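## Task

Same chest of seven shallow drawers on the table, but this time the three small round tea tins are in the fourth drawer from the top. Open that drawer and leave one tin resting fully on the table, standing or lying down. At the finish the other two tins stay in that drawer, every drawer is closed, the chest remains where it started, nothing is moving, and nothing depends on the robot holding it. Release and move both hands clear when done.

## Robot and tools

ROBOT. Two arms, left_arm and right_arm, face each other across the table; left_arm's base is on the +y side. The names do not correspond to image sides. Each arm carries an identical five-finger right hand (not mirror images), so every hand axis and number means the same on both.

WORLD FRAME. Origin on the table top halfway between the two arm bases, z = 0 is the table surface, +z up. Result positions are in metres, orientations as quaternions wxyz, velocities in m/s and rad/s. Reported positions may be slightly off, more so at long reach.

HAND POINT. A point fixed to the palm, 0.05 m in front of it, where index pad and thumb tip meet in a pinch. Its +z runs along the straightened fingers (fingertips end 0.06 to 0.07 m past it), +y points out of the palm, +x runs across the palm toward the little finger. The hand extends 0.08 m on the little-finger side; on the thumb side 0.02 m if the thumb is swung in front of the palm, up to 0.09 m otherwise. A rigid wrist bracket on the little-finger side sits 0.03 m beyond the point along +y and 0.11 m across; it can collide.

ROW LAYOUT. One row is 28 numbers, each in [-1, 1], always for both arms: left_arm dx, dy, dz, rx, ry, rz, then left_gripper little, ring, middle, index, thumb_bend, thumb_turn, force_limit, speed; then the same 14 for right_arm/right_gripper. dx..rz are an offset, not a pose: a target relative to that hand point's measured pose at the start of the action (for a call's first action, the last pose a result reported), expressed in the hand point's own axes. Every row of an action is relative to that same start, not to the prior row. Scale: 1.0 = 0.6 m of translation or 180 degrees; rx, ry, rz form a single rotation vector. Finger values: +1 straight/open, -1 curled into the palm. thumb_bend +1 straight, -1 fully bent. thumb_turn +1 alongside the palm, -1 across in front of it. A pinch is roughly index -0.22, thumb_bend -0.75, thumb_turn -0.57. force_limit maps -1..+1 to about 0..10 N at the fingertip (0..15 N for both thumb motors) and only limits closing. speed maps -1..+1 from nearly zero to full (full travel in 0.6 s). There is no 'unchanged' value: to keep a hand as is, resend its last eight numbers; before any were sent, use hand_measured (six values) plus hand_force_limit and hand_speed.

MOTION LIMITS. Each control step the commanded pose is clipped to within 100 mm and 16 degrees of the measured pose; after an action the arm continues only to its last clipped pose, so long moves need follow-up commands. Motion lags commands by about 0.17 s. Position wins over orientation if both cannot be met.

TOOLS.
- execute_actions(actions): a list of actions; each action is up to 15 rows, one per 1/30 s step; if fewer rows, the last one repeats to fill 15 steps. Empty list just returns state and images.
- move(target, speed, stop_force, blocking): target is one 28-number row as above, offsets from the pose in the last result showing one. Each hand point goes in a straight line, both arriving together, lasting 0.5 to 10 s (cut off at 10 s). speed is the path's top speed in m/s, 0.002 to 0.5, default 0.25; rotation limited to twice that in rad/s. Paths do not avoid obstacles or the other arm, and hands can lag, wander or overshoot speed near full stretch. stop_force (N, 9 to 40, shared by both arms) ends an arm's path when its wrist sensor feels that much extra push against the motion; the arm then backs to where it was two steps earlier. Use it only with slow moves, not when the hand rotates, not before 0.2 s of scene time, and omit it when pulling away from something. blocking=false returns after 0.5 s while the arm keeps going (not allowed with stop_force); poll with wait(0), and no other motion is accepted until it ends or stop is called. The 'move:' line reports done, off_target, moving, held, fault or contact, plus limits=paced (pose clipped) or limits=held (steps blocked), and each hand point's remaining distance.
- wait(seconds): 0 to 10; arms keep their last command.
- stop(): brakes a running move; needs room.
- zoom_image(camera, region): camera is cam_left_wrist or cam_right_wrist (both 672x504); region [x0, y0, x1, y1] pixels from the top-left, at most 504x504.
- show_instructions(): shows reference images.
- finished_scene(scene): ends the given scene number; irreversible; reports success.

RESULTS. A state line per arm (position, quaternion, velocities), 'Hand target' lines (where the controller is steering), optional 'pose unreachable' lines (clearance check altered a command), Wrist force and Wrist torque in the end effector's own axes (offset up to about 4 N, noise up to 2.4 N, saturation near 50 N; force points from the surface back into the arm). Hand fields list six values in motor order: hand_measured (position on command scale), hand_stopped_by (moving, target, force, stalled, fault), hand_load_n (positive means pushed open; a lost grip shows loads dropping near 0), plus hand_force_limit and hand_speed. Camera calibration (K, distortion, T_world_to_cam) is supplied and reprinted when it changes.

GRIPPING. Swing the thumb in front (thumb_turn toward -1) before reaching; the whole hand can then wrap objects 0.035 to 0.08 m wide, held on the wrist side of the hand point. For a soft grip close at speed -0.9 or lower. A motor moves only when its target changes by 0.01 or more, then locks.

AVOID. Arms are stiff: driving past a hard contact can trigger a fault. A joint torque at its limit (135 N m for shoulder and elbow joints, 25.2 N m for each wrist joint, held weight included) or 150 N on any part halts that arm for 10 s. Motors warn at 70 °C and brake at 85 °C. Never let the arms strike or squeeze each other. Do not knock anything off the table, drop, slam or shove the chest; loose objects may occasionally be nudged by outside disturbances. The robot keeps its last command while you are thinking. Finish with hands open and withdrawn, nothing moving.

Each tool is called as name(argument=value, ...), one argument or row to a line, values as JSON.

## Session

execute_actions(
  actions=[],
)

Scene clock: 0.00 s.
left_arm: end_effector_position=(+0.2883, +0.4419, +0.4766) hand_measured=(+1.000, +1.000, +1.000, +1.000, +1.000, +1.000) hand_load_n=(+0.0, +0.0, +0.0, +0.0, +0.0, +0.0) hand_stopped_by=(target, target, target, target, target, target) hand_force_limit=0.00 hand_speed=-0.80 end_effector_quat_wxyz=(+0.004, +0.384, +0.923, -0.011) end_effector_velocity=(+0.000, +0.000, +0.000) end_effector_angular_velocity=(-0.002, -0.002, +0.000) | right_arm: end_effector_position=(+0.2098, -0.3064, +0.4727) hand_measured=(+1.000, +1.000, +1.000, +1.000, +1.000, +1.000) hand_load_n=(+0.0, +0.0, +0.0, +0.0, +0.0, +0.0) hand_stopped_by=(target, target, target, target, target, target) hand_force_limit=0.00 hand_speed=-0.80 end_effector_quat_wxyz=(-0.006, -0.279, +0.960, +0.008) end_effector_velocity=(+0.000, -0.001, -0.000) end_effector_angular_velocity=(-0.003, -0.001, +0.000)
Joint positions: left_arm=[ 0.535 -1.751  1.362  1.94   1.582 -1.88 ] | right_arm=[-1.208 -1.707  1.35   1.941  1.556 -1.907]
Joint velocities: left_arm=[ 0.    -0.001 -0.    -0.001 -0.001 -0.   ] | right_arm=[ 0.    -0.     0.001 -0.001  0.003  0.   ]
Wrist force (N, on the end effector, along its own x y z axes, offset not removed): no reading
Wrist torque (N m, same axes, about the end effector's origin, offset not removed): no reading
Hand target (left_arm): +0.288, +0.442, +0.477; +0.004, +0.384, +0.923, -0.011
Hand target (right_arm): +0.210, -0.306, +0.473; -0.006, -0.279, +0.960, +0.008
camera_calibration (this result's frames):
cam_left_wrist: T_world_to_cam=[[0.749954, 0.661449, 0.0074182, -0.519291], [0.546189, -0.62552, 0.557138, -0.146577], [0.373159, -0.413776, -0.830387, 0.60053], [0, 0, 0, 1]] pos_world=[0.24541, 0.500282, 0.584188]
cam_right_wrist: T_world_to_cam=[[-0.410887, 0.911681, -0.0030664, 0.366361], [0.765678, 0.346906, 0.541659, -0.312519], [0.494884, 0.220212, -0.840593, 0.49057], [0, 0, 0, 1]] pos_world=[0.147046, -0.33362, 0.582772]

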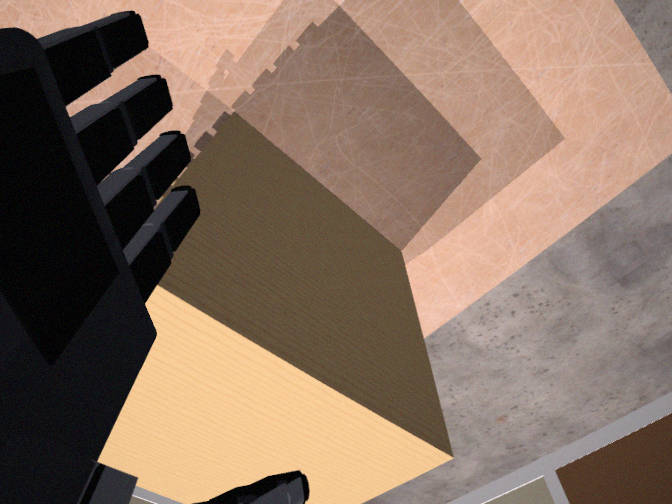

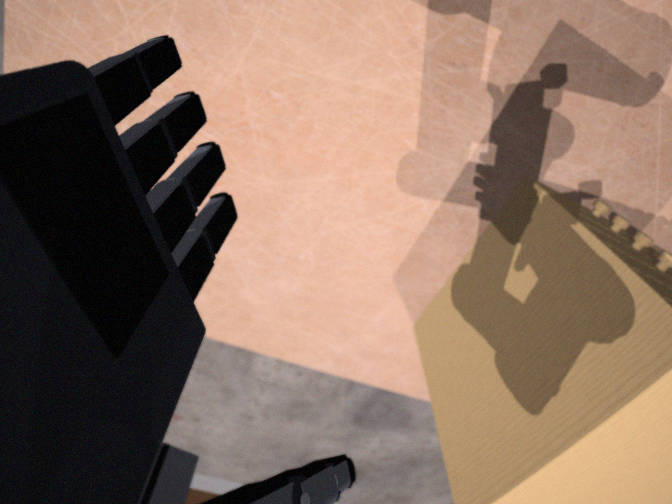

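move(
  target=[0,0,0,0,0,0,1,1,1,1,1,1,0,-0.8,0.512,0.55,0.26,0,-0.22,0,1,1,1,1,1,1,0,-0.8],
)

Scene clock: 2.93 s.
left_arm: end_effector_position=(+0.2883, +0.4419, +0.4766) hand_measured=(+1.000, +1.000, +1.000, +1.000, +1.000, +1.000) hand_load_n=(+0.0, +0.0, +0.0, +0.0, +0.0, +0.0) hand_stopped_by=(target, target, target, target, target, target) hand_force_limit=0.00 hand_speed=-0.80 end_effector_quat_wxyz=(+0.004, +0.384, +0.923, -0.011) end_effector_velocity=(-0.000, -0.000, -0.000) end_effector_angular_velocity=(+0.000, +0.001, +0.000) | right_arm: end_effector_position=(-0.2296, -0.1919, +0.3270) hand_measured=(+1.000, +1.000, +1.000, +1.000, +1.000, +1.000) hand_load_n=(+0.0, +0.0, +0.0, +0.0, +0.0, +0.0) hand_stopped_by=(target, target, target, target, target, target) hand_force_limit=0.00 hand_speed=-0.80 end_effector_quat_wxyz=(+0.316, -0.260, +0.906, +0.104) end_effector_velocity=(+0.000, +0.000, -0.000) end_effector_angular_velocity=(-0.003, -0.008, -0.013)
Joint positions: left_arm=[ 0.535 -1.751  1.362  1.94   1.582 -1.88 ] | right_arm=[ 0.909 -1.235  1.432  1.515  2.238  0.266]
Joint velocities: left_arm=[-0.     0.001 -0.001  0.001  0.001 -0.   ] | right_arm=[ 0.001  0.01  -0.007  0.016  0.002  0.018]
Wrist force (N, on the end effector, along its own x y z axes, offset not removed): left_arm=[-2.1 0.5 -0.4] | right_arm=[-0.3 -2.1 2.2]
Wrist torque (N m, same axes, about the end effector's origin, offset not removed): left_arm=[-0.02 0.40 0.01] | right_arm=[-0.52 -0.08 0.00]
Hand target (left_arm): +0.288, +0.442, +0.477; +0.004, +0.384, +0.923, -0.011
Hand target (right_arm): -0.230, -0.192, +0.327; +0.317, -0.260, +0.906, +0.104
Off the commanded pose (left_arm): 0.000 m, 0 deg.
Off the commanded pose (right_arm): 0.002 m, 0 deg.
move: done; limits=paced
camera_calibration (this result's frames):
cam_left_wrist: T_world_to_cam=[[0.749954, 0.661448, 0.00741827, -0.519291], [0.546188, -0.62552, 0.557138, -0.146577], [0.373158, -0.413776, -0.830387, 0.60053], [0, 0, 0, 1]] pos_world=[0.24541, 0.500282, 0.584188]
cam_right_wrist: T_world_to_cam=[[-0.426949, 0.898971, 0.0978049, 0.0419373], [0.322434, 0.0502932, 0.945255, -0.227563], [0.844838, 0.435111, -0.311331, 0.508807], [0, 0, 0, 1]] pos_world=[-0.338581, -0.247643, 0.369411]

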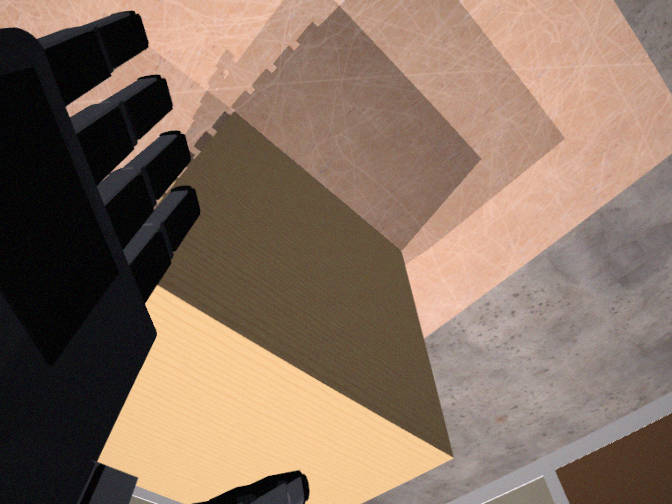

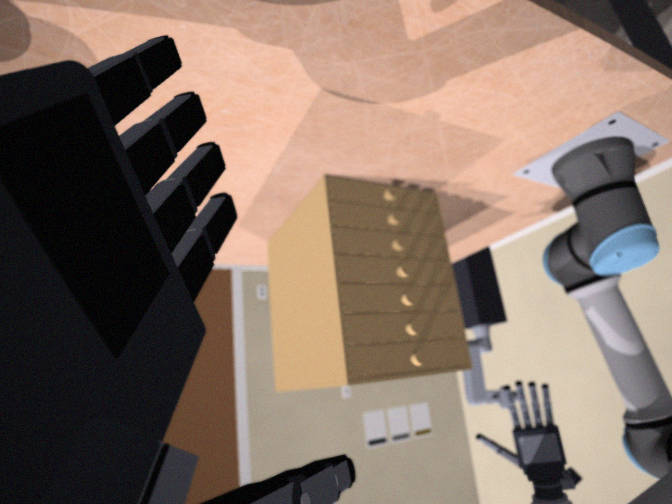

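move(
  target=[0,0,0,0,0,0,1,1,1,1,1,1,0,-0.8,-0.432,0.138,0.645,-0.38,0.229,0.802,1,1,1,0.5,-0.3,-0.57,0.4,0.5],
  speed=0.3,
)

Scene clock: 8.70 s.
left_arm: end_effector_position=(+0.2883, +0.4419, +0.4766) hand_measured=(+1.000, +1.000, +1.000, +1.000, +1.000, +1.000) hand_load_n=(+0.0, +0.0, +0.0, +0.0, +0.0, +0.0) hand_stopped_by=(target, target, target, target, target, target) hand_force_limit=0.00 hand_speed=-0.80 end_effector_quat_wxyz=(+0.004, +0.384, +0.923, -0.011) end_effector_velocity=(-0.001, +0.000, +0.000) end_effector_angular_velocity=(-0.001, +0.002, +0.000) | right_arm: end_effector_position=(+0.0987, +0.1202, +0.1915) hand_measured=(+1.000, +1.000, +1.000, +0.500, -0.300, -0.570) hand_load_n=(+0.0, +0.0, +0.0, +0.0, +0.0, +0.0) hand_stopped_by=(target, target, target, target, target, target) hand_force_limit=0.40 hand_speed=0.50 end_effector_quat_wxyz=(-0.381, +0.595, +0.381, +0.597) end_effector_velocity=(+0.002, +0.001, -0.001) end_effector_angular_velocity=(+0.007, +0.009, -0.007)
Joint positions: left_arm=[ 0.535 -1.751  1.362  1.94   1.582 -1.88 ] | right_arm=[ 0.077 -1.201  1.851 -0.652  1.948  1.569]
Joint velocities: left_arm=[ 0.    -0.001 -0.     0.001  0.002 -0.   ] | right_arm=[-0.001  0.005 -0.005 -0.003  0.007  0.01 ]
Wrist force (N, on the end effector, along its own x y z axes, offset not removed): left_arm=[-0.8 0.4 -0.5] | right_arm=[-1.0 -1.9 1.9]
Wrist torque (N m, same axes, about the end effector's origin, offset not removed): left_arm=[-0.09 0.19 0.08] | right_arm=[-0.40 0.11 0.05]
Hand target (left_arm): +0.288, +0.442, +0.477; +0.004, +0.384, +0.923, -0.011
Hand target (right_arm): +0.099, +0.120, +0.191; -0.381, +0.595, +0.380, +0.597
Off the commanded pose (left_arm): 0.000 m, 0 deg.
Off the commanded pose (right_arm): 0.001 m, 0 deg.
move: done
camera_calibration (this result's frames):
cam_left_wrist: T_world_to_cam=[[0.749954, 0.661448, 0.00741809, -0.51929], [0.546188, -0.62552, 0.557138, -0.146577], [0.373158, -0.413777, -0.830386, 0.60053], [0, 0, 0, 1]] pos_world=[0.24541, 0.500282, 0.584188]
cam_right_wrist: T_world_to_cam=[[0.907128, -0.396447, -0.141242, -0.0153882], [-0.327164, -0.453174, -0.829215, 0.243415], [0.264733, 0.798413, -0.54079, 0.111036], [0, 0, 0, 1]] pos_world=[0.0642008, 0.0155564, 0.259717]

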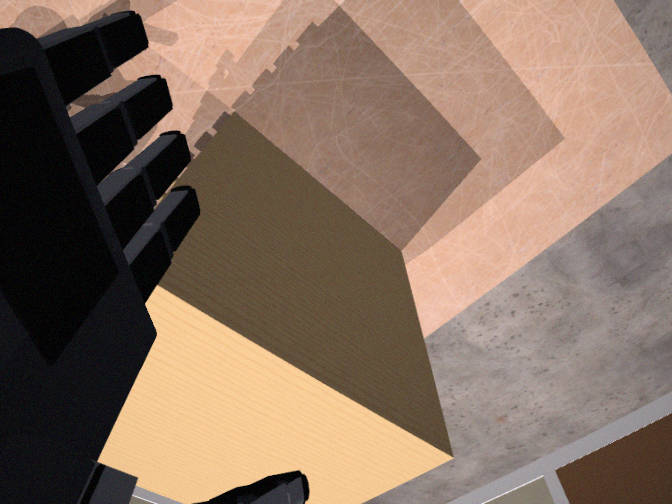

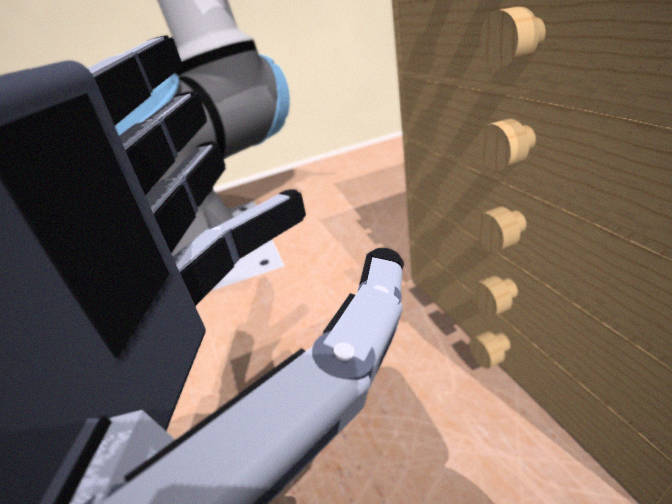

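move(
  target=[0,0,0,0,0,0,1,1,1,1,1,1,0,-0.8,-0.008,0.088,0.115,0,0,0,1,1,1,0.5,-0.3,-0.57,0.4,0.5],
  speed=0.12,
)

Scene clock: 10.20 s.
left_arm: end_effector_position=(+0.2883, +0.4419, +0.4766) hand_measured=(+1.000, +1.000, +1.000, +1.000, +1.000, +1.000) hand_load_n=(+0.0, +0.0, +0.0, +0.0, +0.0, +0.0) hand_stopped_by=(target, target, target, target, target, target) hand_force_limit=0.00 hand_speed=-0.80 end_effector_quat_wxyz=(+0.004, +0.384, +0.923, -0.011) end_effector_velocity=(-0.000, -0.000, +0.000) end_effector_angular_velocity=(-0.001, -0.000, +0.000) | right_arm: end_effector_position=(+0.1754, +0.1605, +0.1870) hand_measured=(+1.000, +1.000, +1.000, +0.500, -0.300, -0.570) hand_load_n=(+0.0, +0.0, +0.0, +0.0, +0.0, +0.0) hand_stopped_by=(target, target, target, target, target, target) hand_force_limit=0.40 hand_speed=0.50 end_effector_quat_wxyz=(-0.381, +0.595, +0.381, +0.597) end_effector_velocity=(+0.002, +0.002, +0.000) end_effector_angular_velocity=(+0.001, -0.000, +0.001)
Joint positions: left_arm=[ 0.535 -1.751  1.362  1.94   1.582 -1.88 ] | right_arm=[-0.07  -1.136  1.766 -0.632  1.801  1.568]
Joint velocities: left_arm=[-0.    -0.001 -0.    -0.     0.    -0.   ] | right_arm=[-0.004  0.003 -0.005  0.001 -0.004  0.   ]
Wrist force (N, on the end effector, along its own x y z axes, offset not removed): left_arm=[0.2 -0.1 2.7] | right_arm=[-0.1 -2.0 2.4]
Wrist torque (N m, same axes, about the end effector's origin, offset not removed): left_arm=[-0.42 -0.07 0.15] | right_arm=[-0.46 -0.12 0.18]
Hand target (left_arm): +0.288, +0.442, +0.477; +0.004, +0.384, +0.923, -0.011
Hand target (right_arm): +0.176, +0.161, +0.187; -0.381, +0.595, +0.381, +0.597
Off the commanded pose (left_arm): 0.000 m, 0 deg.
Off the commanded pose (right_arm): 0.000 m, 0 deg.
move: done
camera_calibration (this result's frames):
cam_left_wrist: T_world_to_cam=[[0.749954, 0.661449, 0.00741819, -0.519291], [0.546189, -0.62552, 0.557138, -0.146577], [0.373159, -0.413776, -0.830387, 0.60053], [0, 0, 0, 1]] pos_world=[0.24541, 0.500282, 0.584188]
cam_right_wrist: T_world_to_cam=[[0.907188, -0.396472, -0.140781, -0.0697286], [-0.326767, -0.453203, -0.829355, 0.282976], [0.265014, 0.798384, -0.540695, 0.0560649], [0, 0, 0, 1]] pos_world=[0.140866, 0.0558387, 0.255185]

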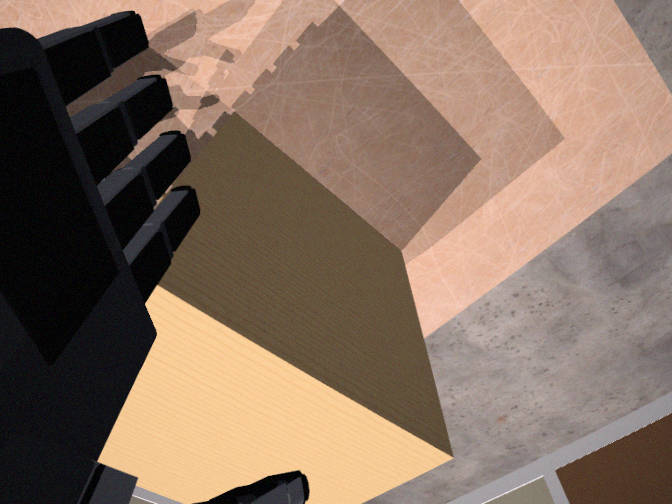

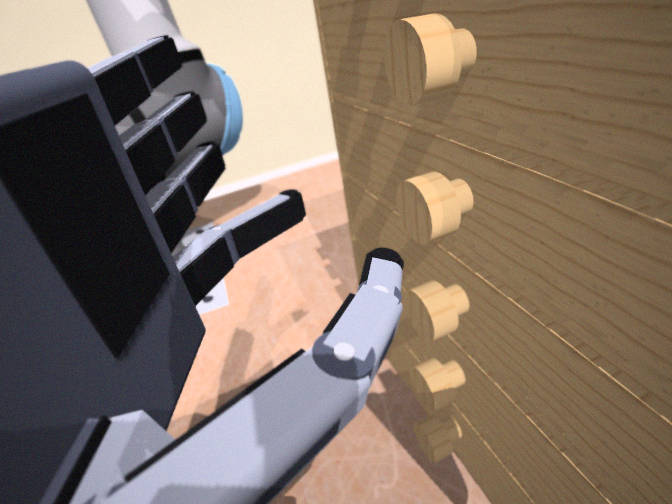

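move(
  target=[0,0,0,0,0,0,1,1,1,1,1,1,0,-0.8,-0.002,0.064,0.03,0,0,0,1,1,1,0.5,-0.3,-0.57,0.4,0.5],
  speed=0.025,
  stop_force=9,
)

execute_actions(
  actions=[
    [[0,0,0,0,0,0,1,1,1,1,1,1,0,-0.8,0,0,0,0,0,0,1,1,1,-0.5,-0.7,-0.57,0.4,-0.5]],
    [[0,0,0,0,0,0,1,1,1,1,1,1,0,-0.8,0,0,0,0,0,0,1,1,1,-0.5,-0.7,-0.57,0.4,-0.5]],
    [[0,0,0,0,0,0,1,1,1,1,1,1,0,-0.8,0,0,0,0,0,0,1,1,1,-0.5,-0.7,-0.57,0.4,-0.5]],
  ],
)

Scene clock: 12.47 s.
left_arm: end_effector_position=(+0.2883, +0.4419, +0.4766) hand_measured=(+1.000, +1.000, +1.000, +1.000, +1.000, +1.000) hand_load_n=(+0.0, +0.0, +0.0, +0.0, +0.0, +0.0) hand_stopped_by=(target, target, target, target, target, target) hand_force_limit=0.00 hand_speed=-0.80 end_effector_quat_wxyz=(+0.004, +0.384, +0.923, -0.011) end_effector_velocity=(+0.000, +0.000, -0.000) end_effector_angular_velocity=(-0.000, -0.000, -0.000) | right_arm: end_effector_position=(+0.2175, +0.1607, +0.1859) hand_measured=(+1.000, +1.000, +1.000, +0.500, -0.302, -0.570) hand_load_n=(+0.0, +0.0, +0.0, +0.0, -2.0, +0.0) hand_stopped_by=(target, target, target, target, target, target) hand_force_limit=0.40 hand_speed=0.50 end_effector_quat_wxyz=(-0.381, +0.595, +0.381, +0.597) end_effector_velocity=(+0.002, +0.000, -0.000) end_effector_angular_velocity=(-0.000, +0.000, +0.000)
Joint positions: left_arm=[ 0.535 -1.751  1.362  1.94   1.582 -1.88 ] | right_arm=[-0.153 -1.136  1.769 -0.635  1.718  1.568]
Joint velocities: left_arm=[ 0.    -0.001  0.    -0.    -0.     0.   ] | right_arm=[-0.004  0.    -0.     0.001 -0.004  0.   ]
Wrist force (N, on the end effector, along its own x y z axes, offset not removed): left_arm=[0.5 -0.9 -0.1] | right_arm=[0.4 -6.1 -1.7]
Wrist torque (N m, same axes, about the end effector's origin, offset not removed): left_arm=[-0.26 0.09 0.10] | right_arm=[-0.54 -0.17 0.21]
Hand target (left_arm): +0.288, +0.442, +0.477; +0.004, +0.384, +0.923, -0.011
Hand target (right_arm): +0.218, +0.161, +0.186; -0.381, +0.595, +0.381, +0.597
Off the commanded pose (left_arm): 0.000 m, 0 deg.
Off the commanded pose (right_arm): 0.000 m, 0 deg.
move: done
camera_calibration (this result's frames):
cam_left_wrist: T_world_to_cam=[[0.749954, 0.661449, 0.00741809, -0.519291], [0.546189, -0.62552, 0.557138, -0.146577], [0.373159, -0.413776, -0.830387, 0.60053], [0, 0, 0, 1]] pos_world=[0.24541, 0.500282, 0.584188]
cam_right_wrist: T_world_to_cam=[[0.907245, -0.396434, -0.140518, -0.108069], [-0.326538, -0.453306, -0.829389, 0.295946], [0.265101, 0.798344, -0.540711, 0.0441657], [0, 0, 0, 1]] pos_world=[0.182974, 0.0560524, 0.254149]

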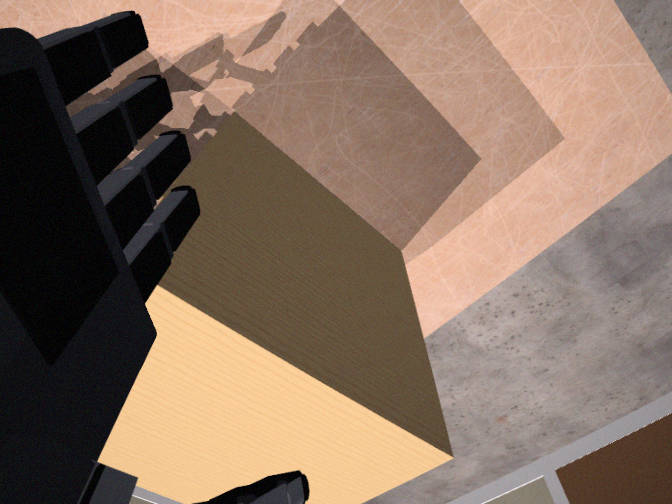

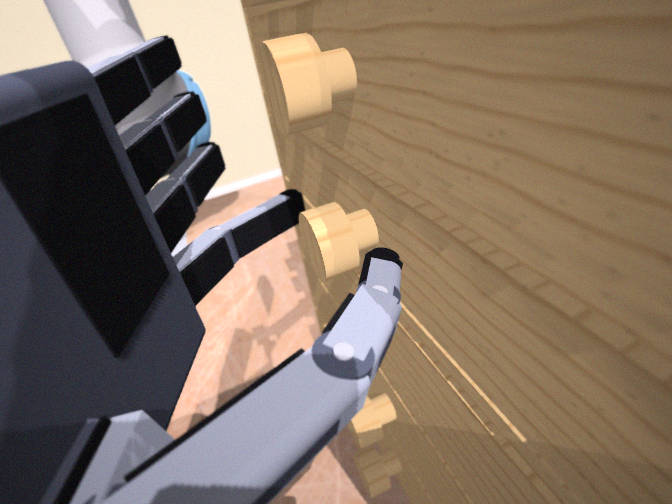

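Scene clock: 13.97 s.
left_arm: end_effector_position=(+0.2883, +0.4419, +0.4766) hand_measured=(+1.000, +1.000, +1.000, +1.000, +1.000, +1.000) hand_load_n=(+0.0, +0.0, +0.0, +0.0, +0.0, +0.0) hand_stopped_by=(target, target, target, target, target, target) hand_force_limit=0.00 hand_speed=-0.80 end_effector_quat_wxyz=(+0.004, +0.384, +0.923, -0.011) end_effector_velocity=(+0.000, -0.000, -0.000) end_effector_angular_velocity=(+0.001, +0.000, -0.000) | right_arm: end_effector_position=(+0.2176, +0.1607, +0.1859) hand_measured=(+1.000, +1.000, +1.000, +0.088, -0.594, -0.570) hand_load_n=(+0.0, +0.0, +0.0, +10.0, +10.5, +1.0) hand_stopped_by=(target, target, target, force, force, target) hand_force_limit=0.40 hand_speed=-0.50 end_effector_quat_wxyz=(-0.381, +0.595, +0.381, +0.597) end_effector_velocity=(-0.000, +0.000, -0.000) end_effector_angular_velocity=(-0.000, +0.000, +0.002)
Joint positions: left_arm=[ 0.535 -1.751  1.362  1.94   1.582 -1.88 ] | right_arm=[-0.153 -1.135  1.769 -0.635  1.718  1.568]
Joint velocities: left_arm=[ 0.     0.     0.001 -0.    -0.     0.   ] | right_arm=[ 0.    -0.     0.    -0.    -0.001  0.   ]
Wrist force (N, on the end effector, along its own x y z axes, offset not removed): left_arm=[0.6 0.1 -0.6] | right_arm=[-1.8 -7.4 -0.7]
Wrist torque (N m, same axes, about the end effector's origin, offset not removed): left_arm=[-0.20 -0.04 0.05] | right_arm=[-0.12 0.06 0.13]
Hand target (left_arm): +0.288, +0.442, +0.477; +0.004, +0.384, +0.923, -0.011
Hand target (right_arm): +0.218, +0.161, +0.186; -0.381, +0.595, +0.381, +0.597
Off the commanded pose (left_arm): 0.000 m, 0 deg.
Off the commanded pose (right_arm): 0.000 m, 0 deg.
camera_calibration (this result's frames):
cam_left_wrist: T_world_to_cam=[[0.749954, 0.661449, 0.00741829, -0.519291], [0.546188, -0.62552, 0.557138, -0.146577], [0.373159, -0.413776, -0.830386, 0.60053], [0, 0, 0, 1]] pos_world=[0.24541, 0.500282, 0.584188]
cam_right_wrist: T_world_to_cam=[[0.907175, -0.396594, -0.14052, -0.108154], [-0.326605, -0.453203, -0.829419, 0.295994], [0.265259, 0.798323, -0.540665, 0.044111], [0, 0, 0, 1]] pos_world=[0.183087, 0.0560376, 0.254155]

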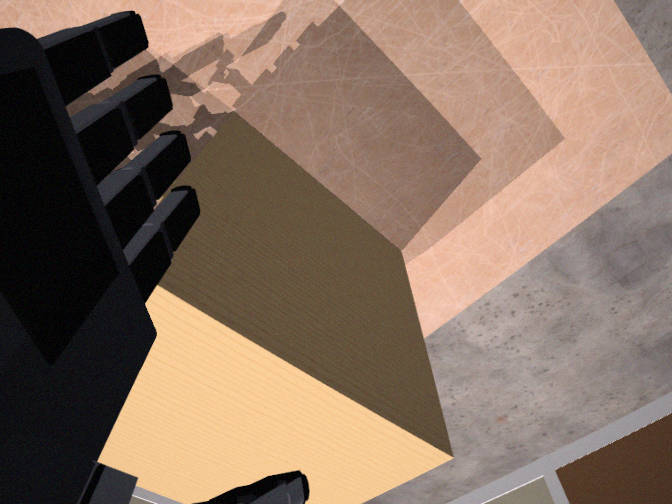

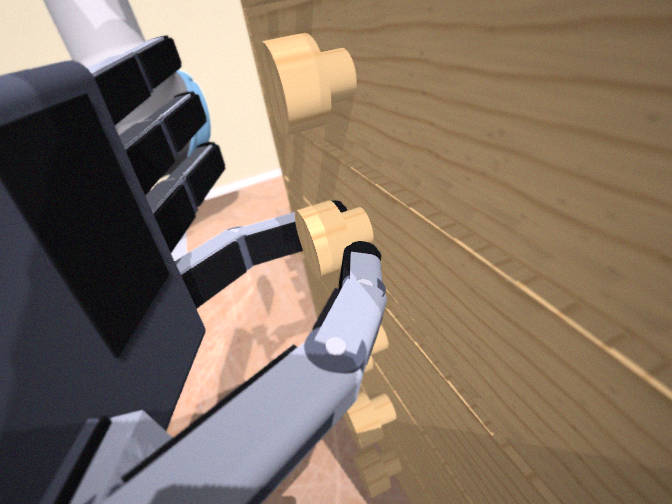

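move(
  target=[0.006,-0.435,0.128,0.341,-0.142,-0.223,0.6,0.6,0.6,0.55,0.1,-0.7,0.2,0.5,0,-0.27,-0.132,0,0,0,1,1,1,-0.5,-0.7,-0.57,0.4,-0.5],
  speed=0.06,
  stop_force=14,
)

Scene clock: 24.57 s.
left_arm: end_effector_position=(+0.1235, +0.2794, +0.4129) hand_measured=(+0.600, +0.600, +0.600, +0.550, +0.100, -0.700) hand_load_n=(+0.0, +0.0, +0.0, +0.0, +0.0, +0.0) hand_stopped_by=(target, target, target, target, target, target) hand_force_limit=0.20 hand_speed=0.50 end_effector_quat_wxyz=(+0.057, -0.061, -0.879, +0.470) end_effector_velocity=(-0.001, -0.001, -0.001) end_effector_angular_velocity=(-0.001, +0.005, +0.003) | right_arm: end_effector_position=(+0.0585, +0.1573, +0.1853) hand_measured=(+1.000, +1.000, +1.000, +0.088, -0.594, -0.570) hand_load_n=(+0.0, +0.0, +0.0, +7.5, +8.0, +0.5) hand_stopped_by=(target, target, target, force, force, target) hand_force_limit=0.40 hand_speed=-0.50 end_effector_quat_wxyz=(-0.381, +0.595, +0.381, +0.597) end_effector_velocity=(-0.001, -0.000, -0.000) end_effector_angular_velocity=(-0.000, +0.000, -0.002)
Joint positions: left_arm=[-0.545 -2.284  1.751  1.161  1.225 -3.433] | right_arm=[ 0.16  -1.1    1.714 -0.616  2.031  1.569]
Joint velocities: left_arm=[-0.039 -0.008  0.004  0.01  -0.032 -0.029] | right_arm=[ 0.002  0.001 -0.002  0.001  0.003  0.   ]
Wrist force (N, on the end effector, along its own x y z axes, offset not removed): left_arm=[-0.9 0.0 -1.7] | right_arm=[-0.1 -1.0 3.7]
Wrist torque (N m, same axes, about the end effector's origin, offset not removed): left_arm=[-0.05 0.24 0.05] | right_arm=[-0.33 0.13 0.05]
Hand target (left_arm): +0.123, +0.279, +0.413; -0.057, +0.061, +0.879, -0.469
Hand target (right_arm): +0.058, +0.157, +0.185; -0.381, +0.595, +0.381, +0.597
Off the commanded pose (left_arm): 0.032 m, 14 deg.
Off the commanded pose (right_arm): 0.021 m, 0 deg.
move: off_target (left_arm, right_arm; path cut at 10 s)
camera_calibration (this result's frames):
cam_left_wrist: T_world_to_cam=[[0.116027, 0.560168, -0.820213, 0.16052], [0.907823, 0.275234, 0.316393, -0.319622], [0.402984, -0.781318, -0.476598, 0.494901], [0, 0, 0, 1]] pos_world=[0.072098, 0.384728, 0.468655]
cam_right_wrist: T_world_to_cam=[[0.907043, -0.396561, -0.141468, 0.0349515], [-0.327417, -0.4531, -0.829155, 0.241945], [0.264711, 0.798398, -0.540822, 0.088745], [0, 0, 0, 1]] pos_world=[0.0240225, 0.0526317, 0.25355]

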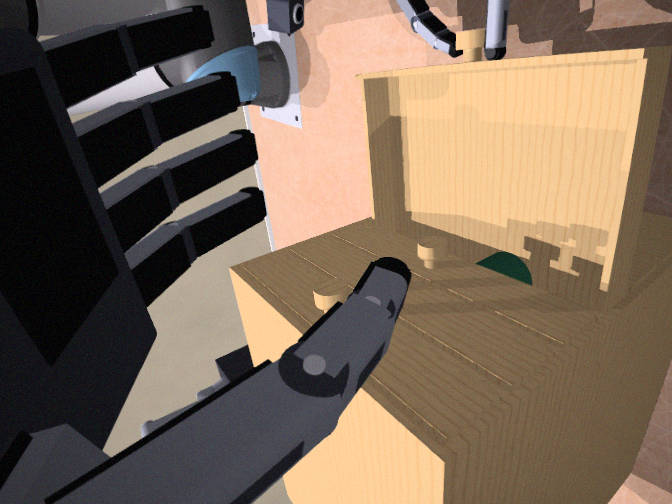

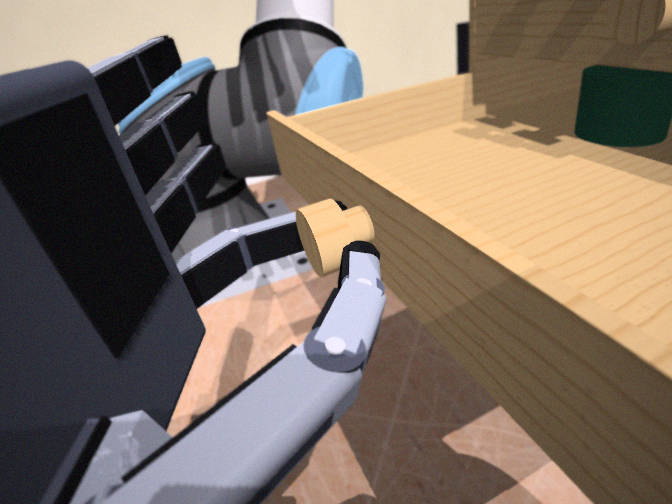

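move(
  target=[0.055,0.038,0.037,0.052,-0.052,-0.013,0.6,0.6,0.6,0.55,0.1,-0.7,0.2,0.5,0,-0.092,-0.044,0,0,0,1,1,1,-0.5,-0.7,-0.57,0.4,-0.5],
  speed=0.04,
)

Scene clock: 28.10 s.
left_arm: end_effector_position=(+0.0902, +0.2783, +0.3832) hand_measured=(+0.600, +0.600, +0.600, +0.550, +0.100, -0.700) hand_load_n=(+0.0, +0.0, +0.0, +0.0, +0.0, +0.0) hand_stopped_by=(target, target, target, target, target, target) hand_force_limit=0.20 hand_speed=0.50 end_effector_quat_wxyz=(+0.133, -0.038, -0.865, +0.482) end_effector_velocity=(-0.002, -0.000, -0.001) end_effector_angular_velocity=(-0.005, +0.008, -0.005) | right_arm: end_effector_position=(-0.0024, +0.1565, +0.1851) hand_measured=(+1.000, +1.000, +1.000, +0.088, -0.594, -0.570) hand_load_n=(+0.0, +0.0, +0.0, +7.5, +8.0, +0.5) hand_stopped_by=(target, target, target, force, force, target) hand_force_limit=0.40 hand_speed=-0.50 end_effector_quat_wxyz=(-0.381, +0.595, +0.381, +0.596) end_effector_velocity=(-0.002, +0.000, +0.000) end_effector_angular_velocity=(-0.000, -0.000, +0.000)
Joint positions: left_arm=[-0.538 -2.342  1.856  1.028  1.322 -3.513] | right_arm=[ 0.276 -1.061  1.651 -0.592  2.147  1.569]
Joint velocities: left_arm=[ 0.013 -0.002  0.006 -0.014  0.017  0.007] | right_arm=[ 0.004  0.002 -0.004  0.002  0.004 -0.   ]
Wrist force (N, on the end effector, along its own x y z axes, offset not removed): left_arm=[0.2 -0.7 -0.8] | right_arm=[-1.4 -0.8 3.0]
Wrist torque (N m, same axes, about the end effector's origin, offset not removed): left_arm=[-0.22 0.02 0.11] | right_arm=[-0.27 0.07 0.16]
Hand target (left_arm): +0.090, +0.278, +0.383; -0.133, +0.039, +0.865, -0.483
Hand target (right_arm): -0.003, +0.156, +0.185; -0.381, +0.595, +0.381, +0.596
Off the commanded pose (left_arm): 0.002 m, 18 deg; orientation clipped at the last step of the last action.
Off the commanded pose (right_arm): 0.000 m, 0 deg.
move: off_target (left_arm); limits=paced
camera_calibration (this result's frames):
cam_left_wrist: T_world_to_cam=[[0.00157013, 0.539127, -0.842223, 0.165249], [0.954011, 0.251664, 0.162875, -0.218462], [0.299768, -0.803746, -0.513938, 0.523145], [0, 0, 0, 1]] pos_world=[0.0513335, 0.386365, 0.443623]
cam_right_wrist: T_world_to_cam=[[0.907003, -0.396536, -0.141792, 0.0899267], [-0.327706, -0.453128, -0.829025, 0.221424], [0.264488, 0.798395, -0.540936, 0.105398], [0, 0, 0, 1]] pos_world=[-0.0368784, 0.0518432, 0.25333]

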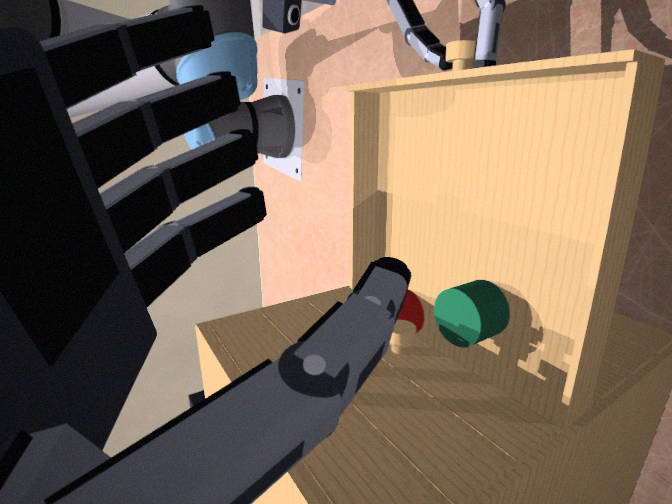

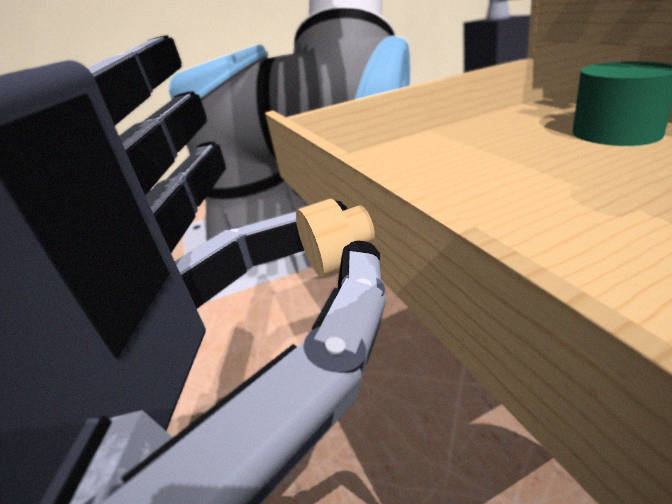

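move(
  target=[-0.165,0.037,0.15,0.041,-0.084,0.026,0.6,0.6,0.6,0.55,0.1,-0.7,0.2,0.5,0,-0.046,-0.022,0,0,0,1,1,1,-0.5,-0.7,-0.57,0.4,-0.5],
  speed=0.08,
)

Scene clock: 30.93 s.
left_arm: end_effector_position=(+0.1600, +0.1970, +0.3007) hand_measured=(+0.600, +0.600, +0.600, +0.550, +0.100, -0.700) hand_load_n=(+0.0, +0.0, +0.0, +0.0, +0.0, +0.0) hand_stopped_by=(target, target, target, target, target, target) hand_force_limit=0.20 hand_speed=0.50 end_effector_quat_wxyz=(+0.000, -0.002, -0.840, +0.543) end_effector_velocity=(+0.001, -0.002, -0.001) end_effector_angular_velocity=(-0.003, -0.001, +0.000) | right_arm: end_effector_position=(-0.0330, +0.1561, +0.1850) hand_measured=(+1.000, +1.000, +1.000, +0.088, -0.594, -0.570) hand_load_n=(+0.0, +0.0, +0.0, +7.5, +8.0, +0.5) hand_stopped_by=(target, target, target, force, force, target) hand_force_limit=0.40 hand_speed=-0.50 end_effector_quat_wxyz=(-0.381, +0.595, +0.381, +0.596) end_effector_velocity=(-0.000, +0.000, +0.000) end_effector_angular_velocity=(+0.001, +0.000, -0.000)
Joint positions: left_arm=[-0.138 -2.173  2.08   0.524  1.39  -3.223] | right_arm=[ 0.332 -1.037  1.612 -0.577  2.203  1.569]
Joint velocities: left_arm=[ 0.006  0.004  0.003 -0.01   0.005  0.004] | right_arm=[ 0.001  0.    -0.002  0.001  0.001  0.   ]
Wrist force (N, on the end effector, along its own x y z axes, offset not removed): left_arm=[1.2 -0.6 -1.0] | right_arm=[-0.8 -1.7 3.6]
Wrist torque (N m, same axes, about the end effector's origin, offset not removed): left_arm=[-0.36 -0.08 0.11] | right_arm=[-0.40 0.04 0.19]
Hand target (left_arm): +0.160, +0.197, +0.301; +0.000, +0.002, +0.840, -0.543
Hand target (right_arm): -0.033, +0.156, +0.185; -0.381, +0.595, +0.381, +0.596
Off the commanded pose (left_arm): 0.000 m, 0 deg.
Off the commanded pose (right_arm): 0.000 m, 0 deg.
move: done
camera_calibration (this result's frames):
cam_left_wrist: T_world_to_cam=[[0.0615097, 0.431755, -0.899891, 0.168402], [0.838133, 0.467238, 0.281463, -0.310769], [0.541987, -0.771541, -0.333129, 0.29501], [0, 0, 0, 1]] pos_world=[0.0902159, 0.300107, 0.33729]
cam_right_wrist: T_world_to_cam=[[0.90698, -0.396536, -0.14194, 0.117493], [-0.32785, -0.453153, -0.828955, 0.211122], [0.26439, 0.798381, -0.541005, 0.113746], [0, 0, 0, 1]] pos_world=[-0.0674207, 0.0514482, 0.253225]

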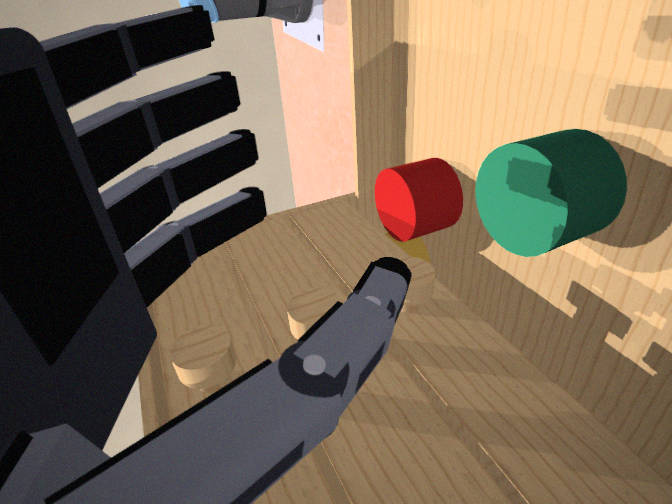

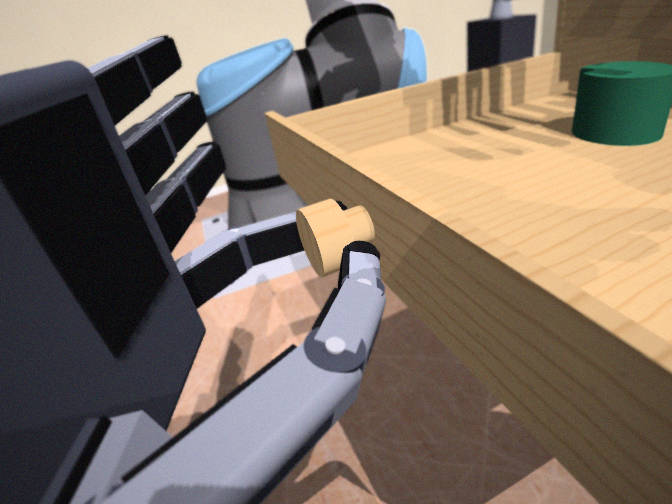

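move(
  target=[-0.01,0.138,0.077,0,0,0,0.8,0.8,0.8,0.35,0.7,-0.7,0.2,0.5,0,0,0,0,0,0,1,1,1,-0.5,-0.7,-0.57,0.4,-0.5],
  speed=0.06,
  stop_force=9,
)

Scene clock: 33.23 s.
left_arm: end_effector_position=(+0.1662, +0.1892, +0.2065) hand_measured=(+0.800, +0.800, +0.800, +0.350, +0.700, -0.700) hand_load_n=(+0.0, +0.0, +0.0, +0.0, +0.0, +0.0) hand_stopped_by=(target, target, target, target, target, target) hand_force_limit=0.20 hand_speed=0.50 end_effector_quat_wxyz=(-0.000, -0.002, -0.840, +0.543) end_effector_velocity=(+0.001, -0.001, -0.002) end_effector_angular_velocity=(-0.001, -0.000, +0.001) | right_arm: end_effector_position=(-0.0330, +0.1561, +0.1849) hand_measured=(+1.000, +1.000, +1.000, +0.088, -0.594, -0.570) hand_load_n=(+0.0, +0.0, +0.0, +7.5, +8.0, +0.5) hand_stopped_by=(target, target, target, force, force, target) hand_force_limit=0.40 hand_speed=-0.50 end_effector_quat_wxyz=(-0.381, +0.595, +0.381, +0.596) end_effector_velocity=(+0.000, +0.000, +0.000) end_effector_angular_velocity=(-0.000, -0.000, +0.000)
Joint positions: left_arm=[-0.074 -2.118  2.299  0.247  1.447 -3.196] | right_arm=[ 0.332 -1.037  1.612 -0.577  2.203  1.569]
Joint velocities: left_arm=[ 0.004  0.005  0.004 -0.009  0.002  0.001] | right_arm=[-0.    -0.    -0.001  0.002 -0.    -0.   ]
Wrist force (N, on the end effector, along its own x y z axes, offset not removed): left_arm=[-0.4 -0.4 -0.2] | right_arm=[-0.9 -1.6 3.4]
Wrist torque (N m, same axes, about the end effector's origin, offset not removed): left_arm=[-0.25 0.26 0.06] | right_arm=[-0.34 -0.10 0.15]
Hand target (left_arm): +0.166, +0.189, +0.206; +0.000, +0.002, +0.840, -0.543
Hand target (right_arm): -0.033, +0.156, +0.185; -0.381, +0.595, +0.381, +0.596
Off the commanded pose (left_arm): 0.000 m, 0 deg.
Off the commanded pose (right_arm): 0.000 m, 0 deg.
move: done
camera_calibration (this result's frames):
cam_left_wrist: T_world_to_cam=[[0.0616751, 0.431802, -0.899857, 0.0866333], [0.838031, 0.467295, 0.281672, -0.285804], [0.542125, -0.771481, -0.333043, 0.254154], [0, 0, 0, 1]] pos_world=[0.0963858, 0.292222, 0.243105]
cam_right_wrist: T_world_to_cam=[[0.907011, -0.396479, -0.1419, 0.117516], [-0.327806, -0.453235, -0.828928, 0.211082], [0.264338, 0.798362, -0.541057, 0.113758], [0, 0, 0, 1]] pos_world=[-0.0674645, 0.0514422, 0.253197]

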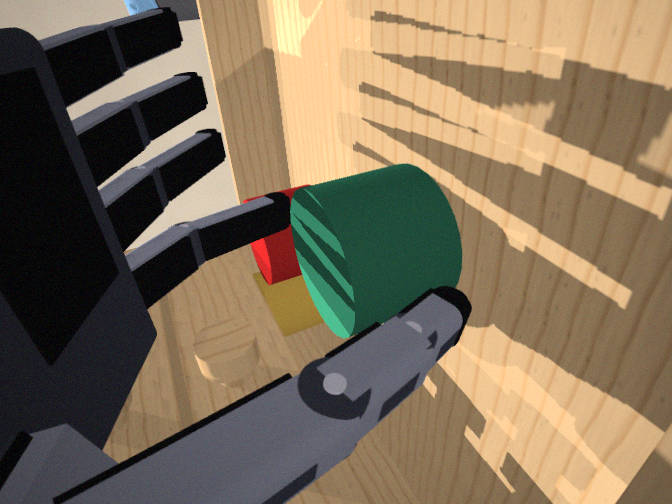

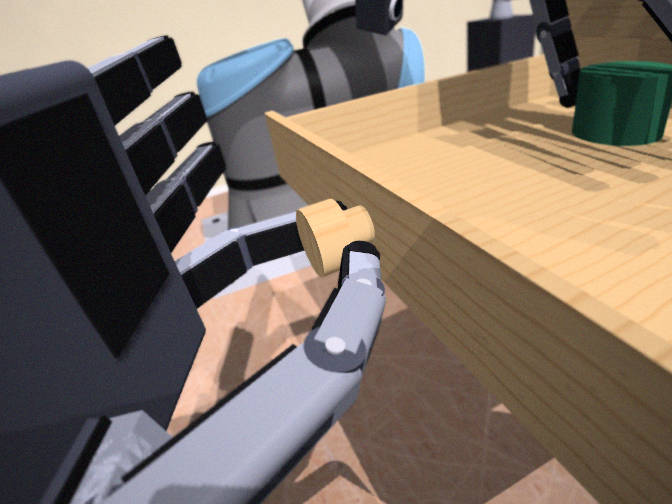

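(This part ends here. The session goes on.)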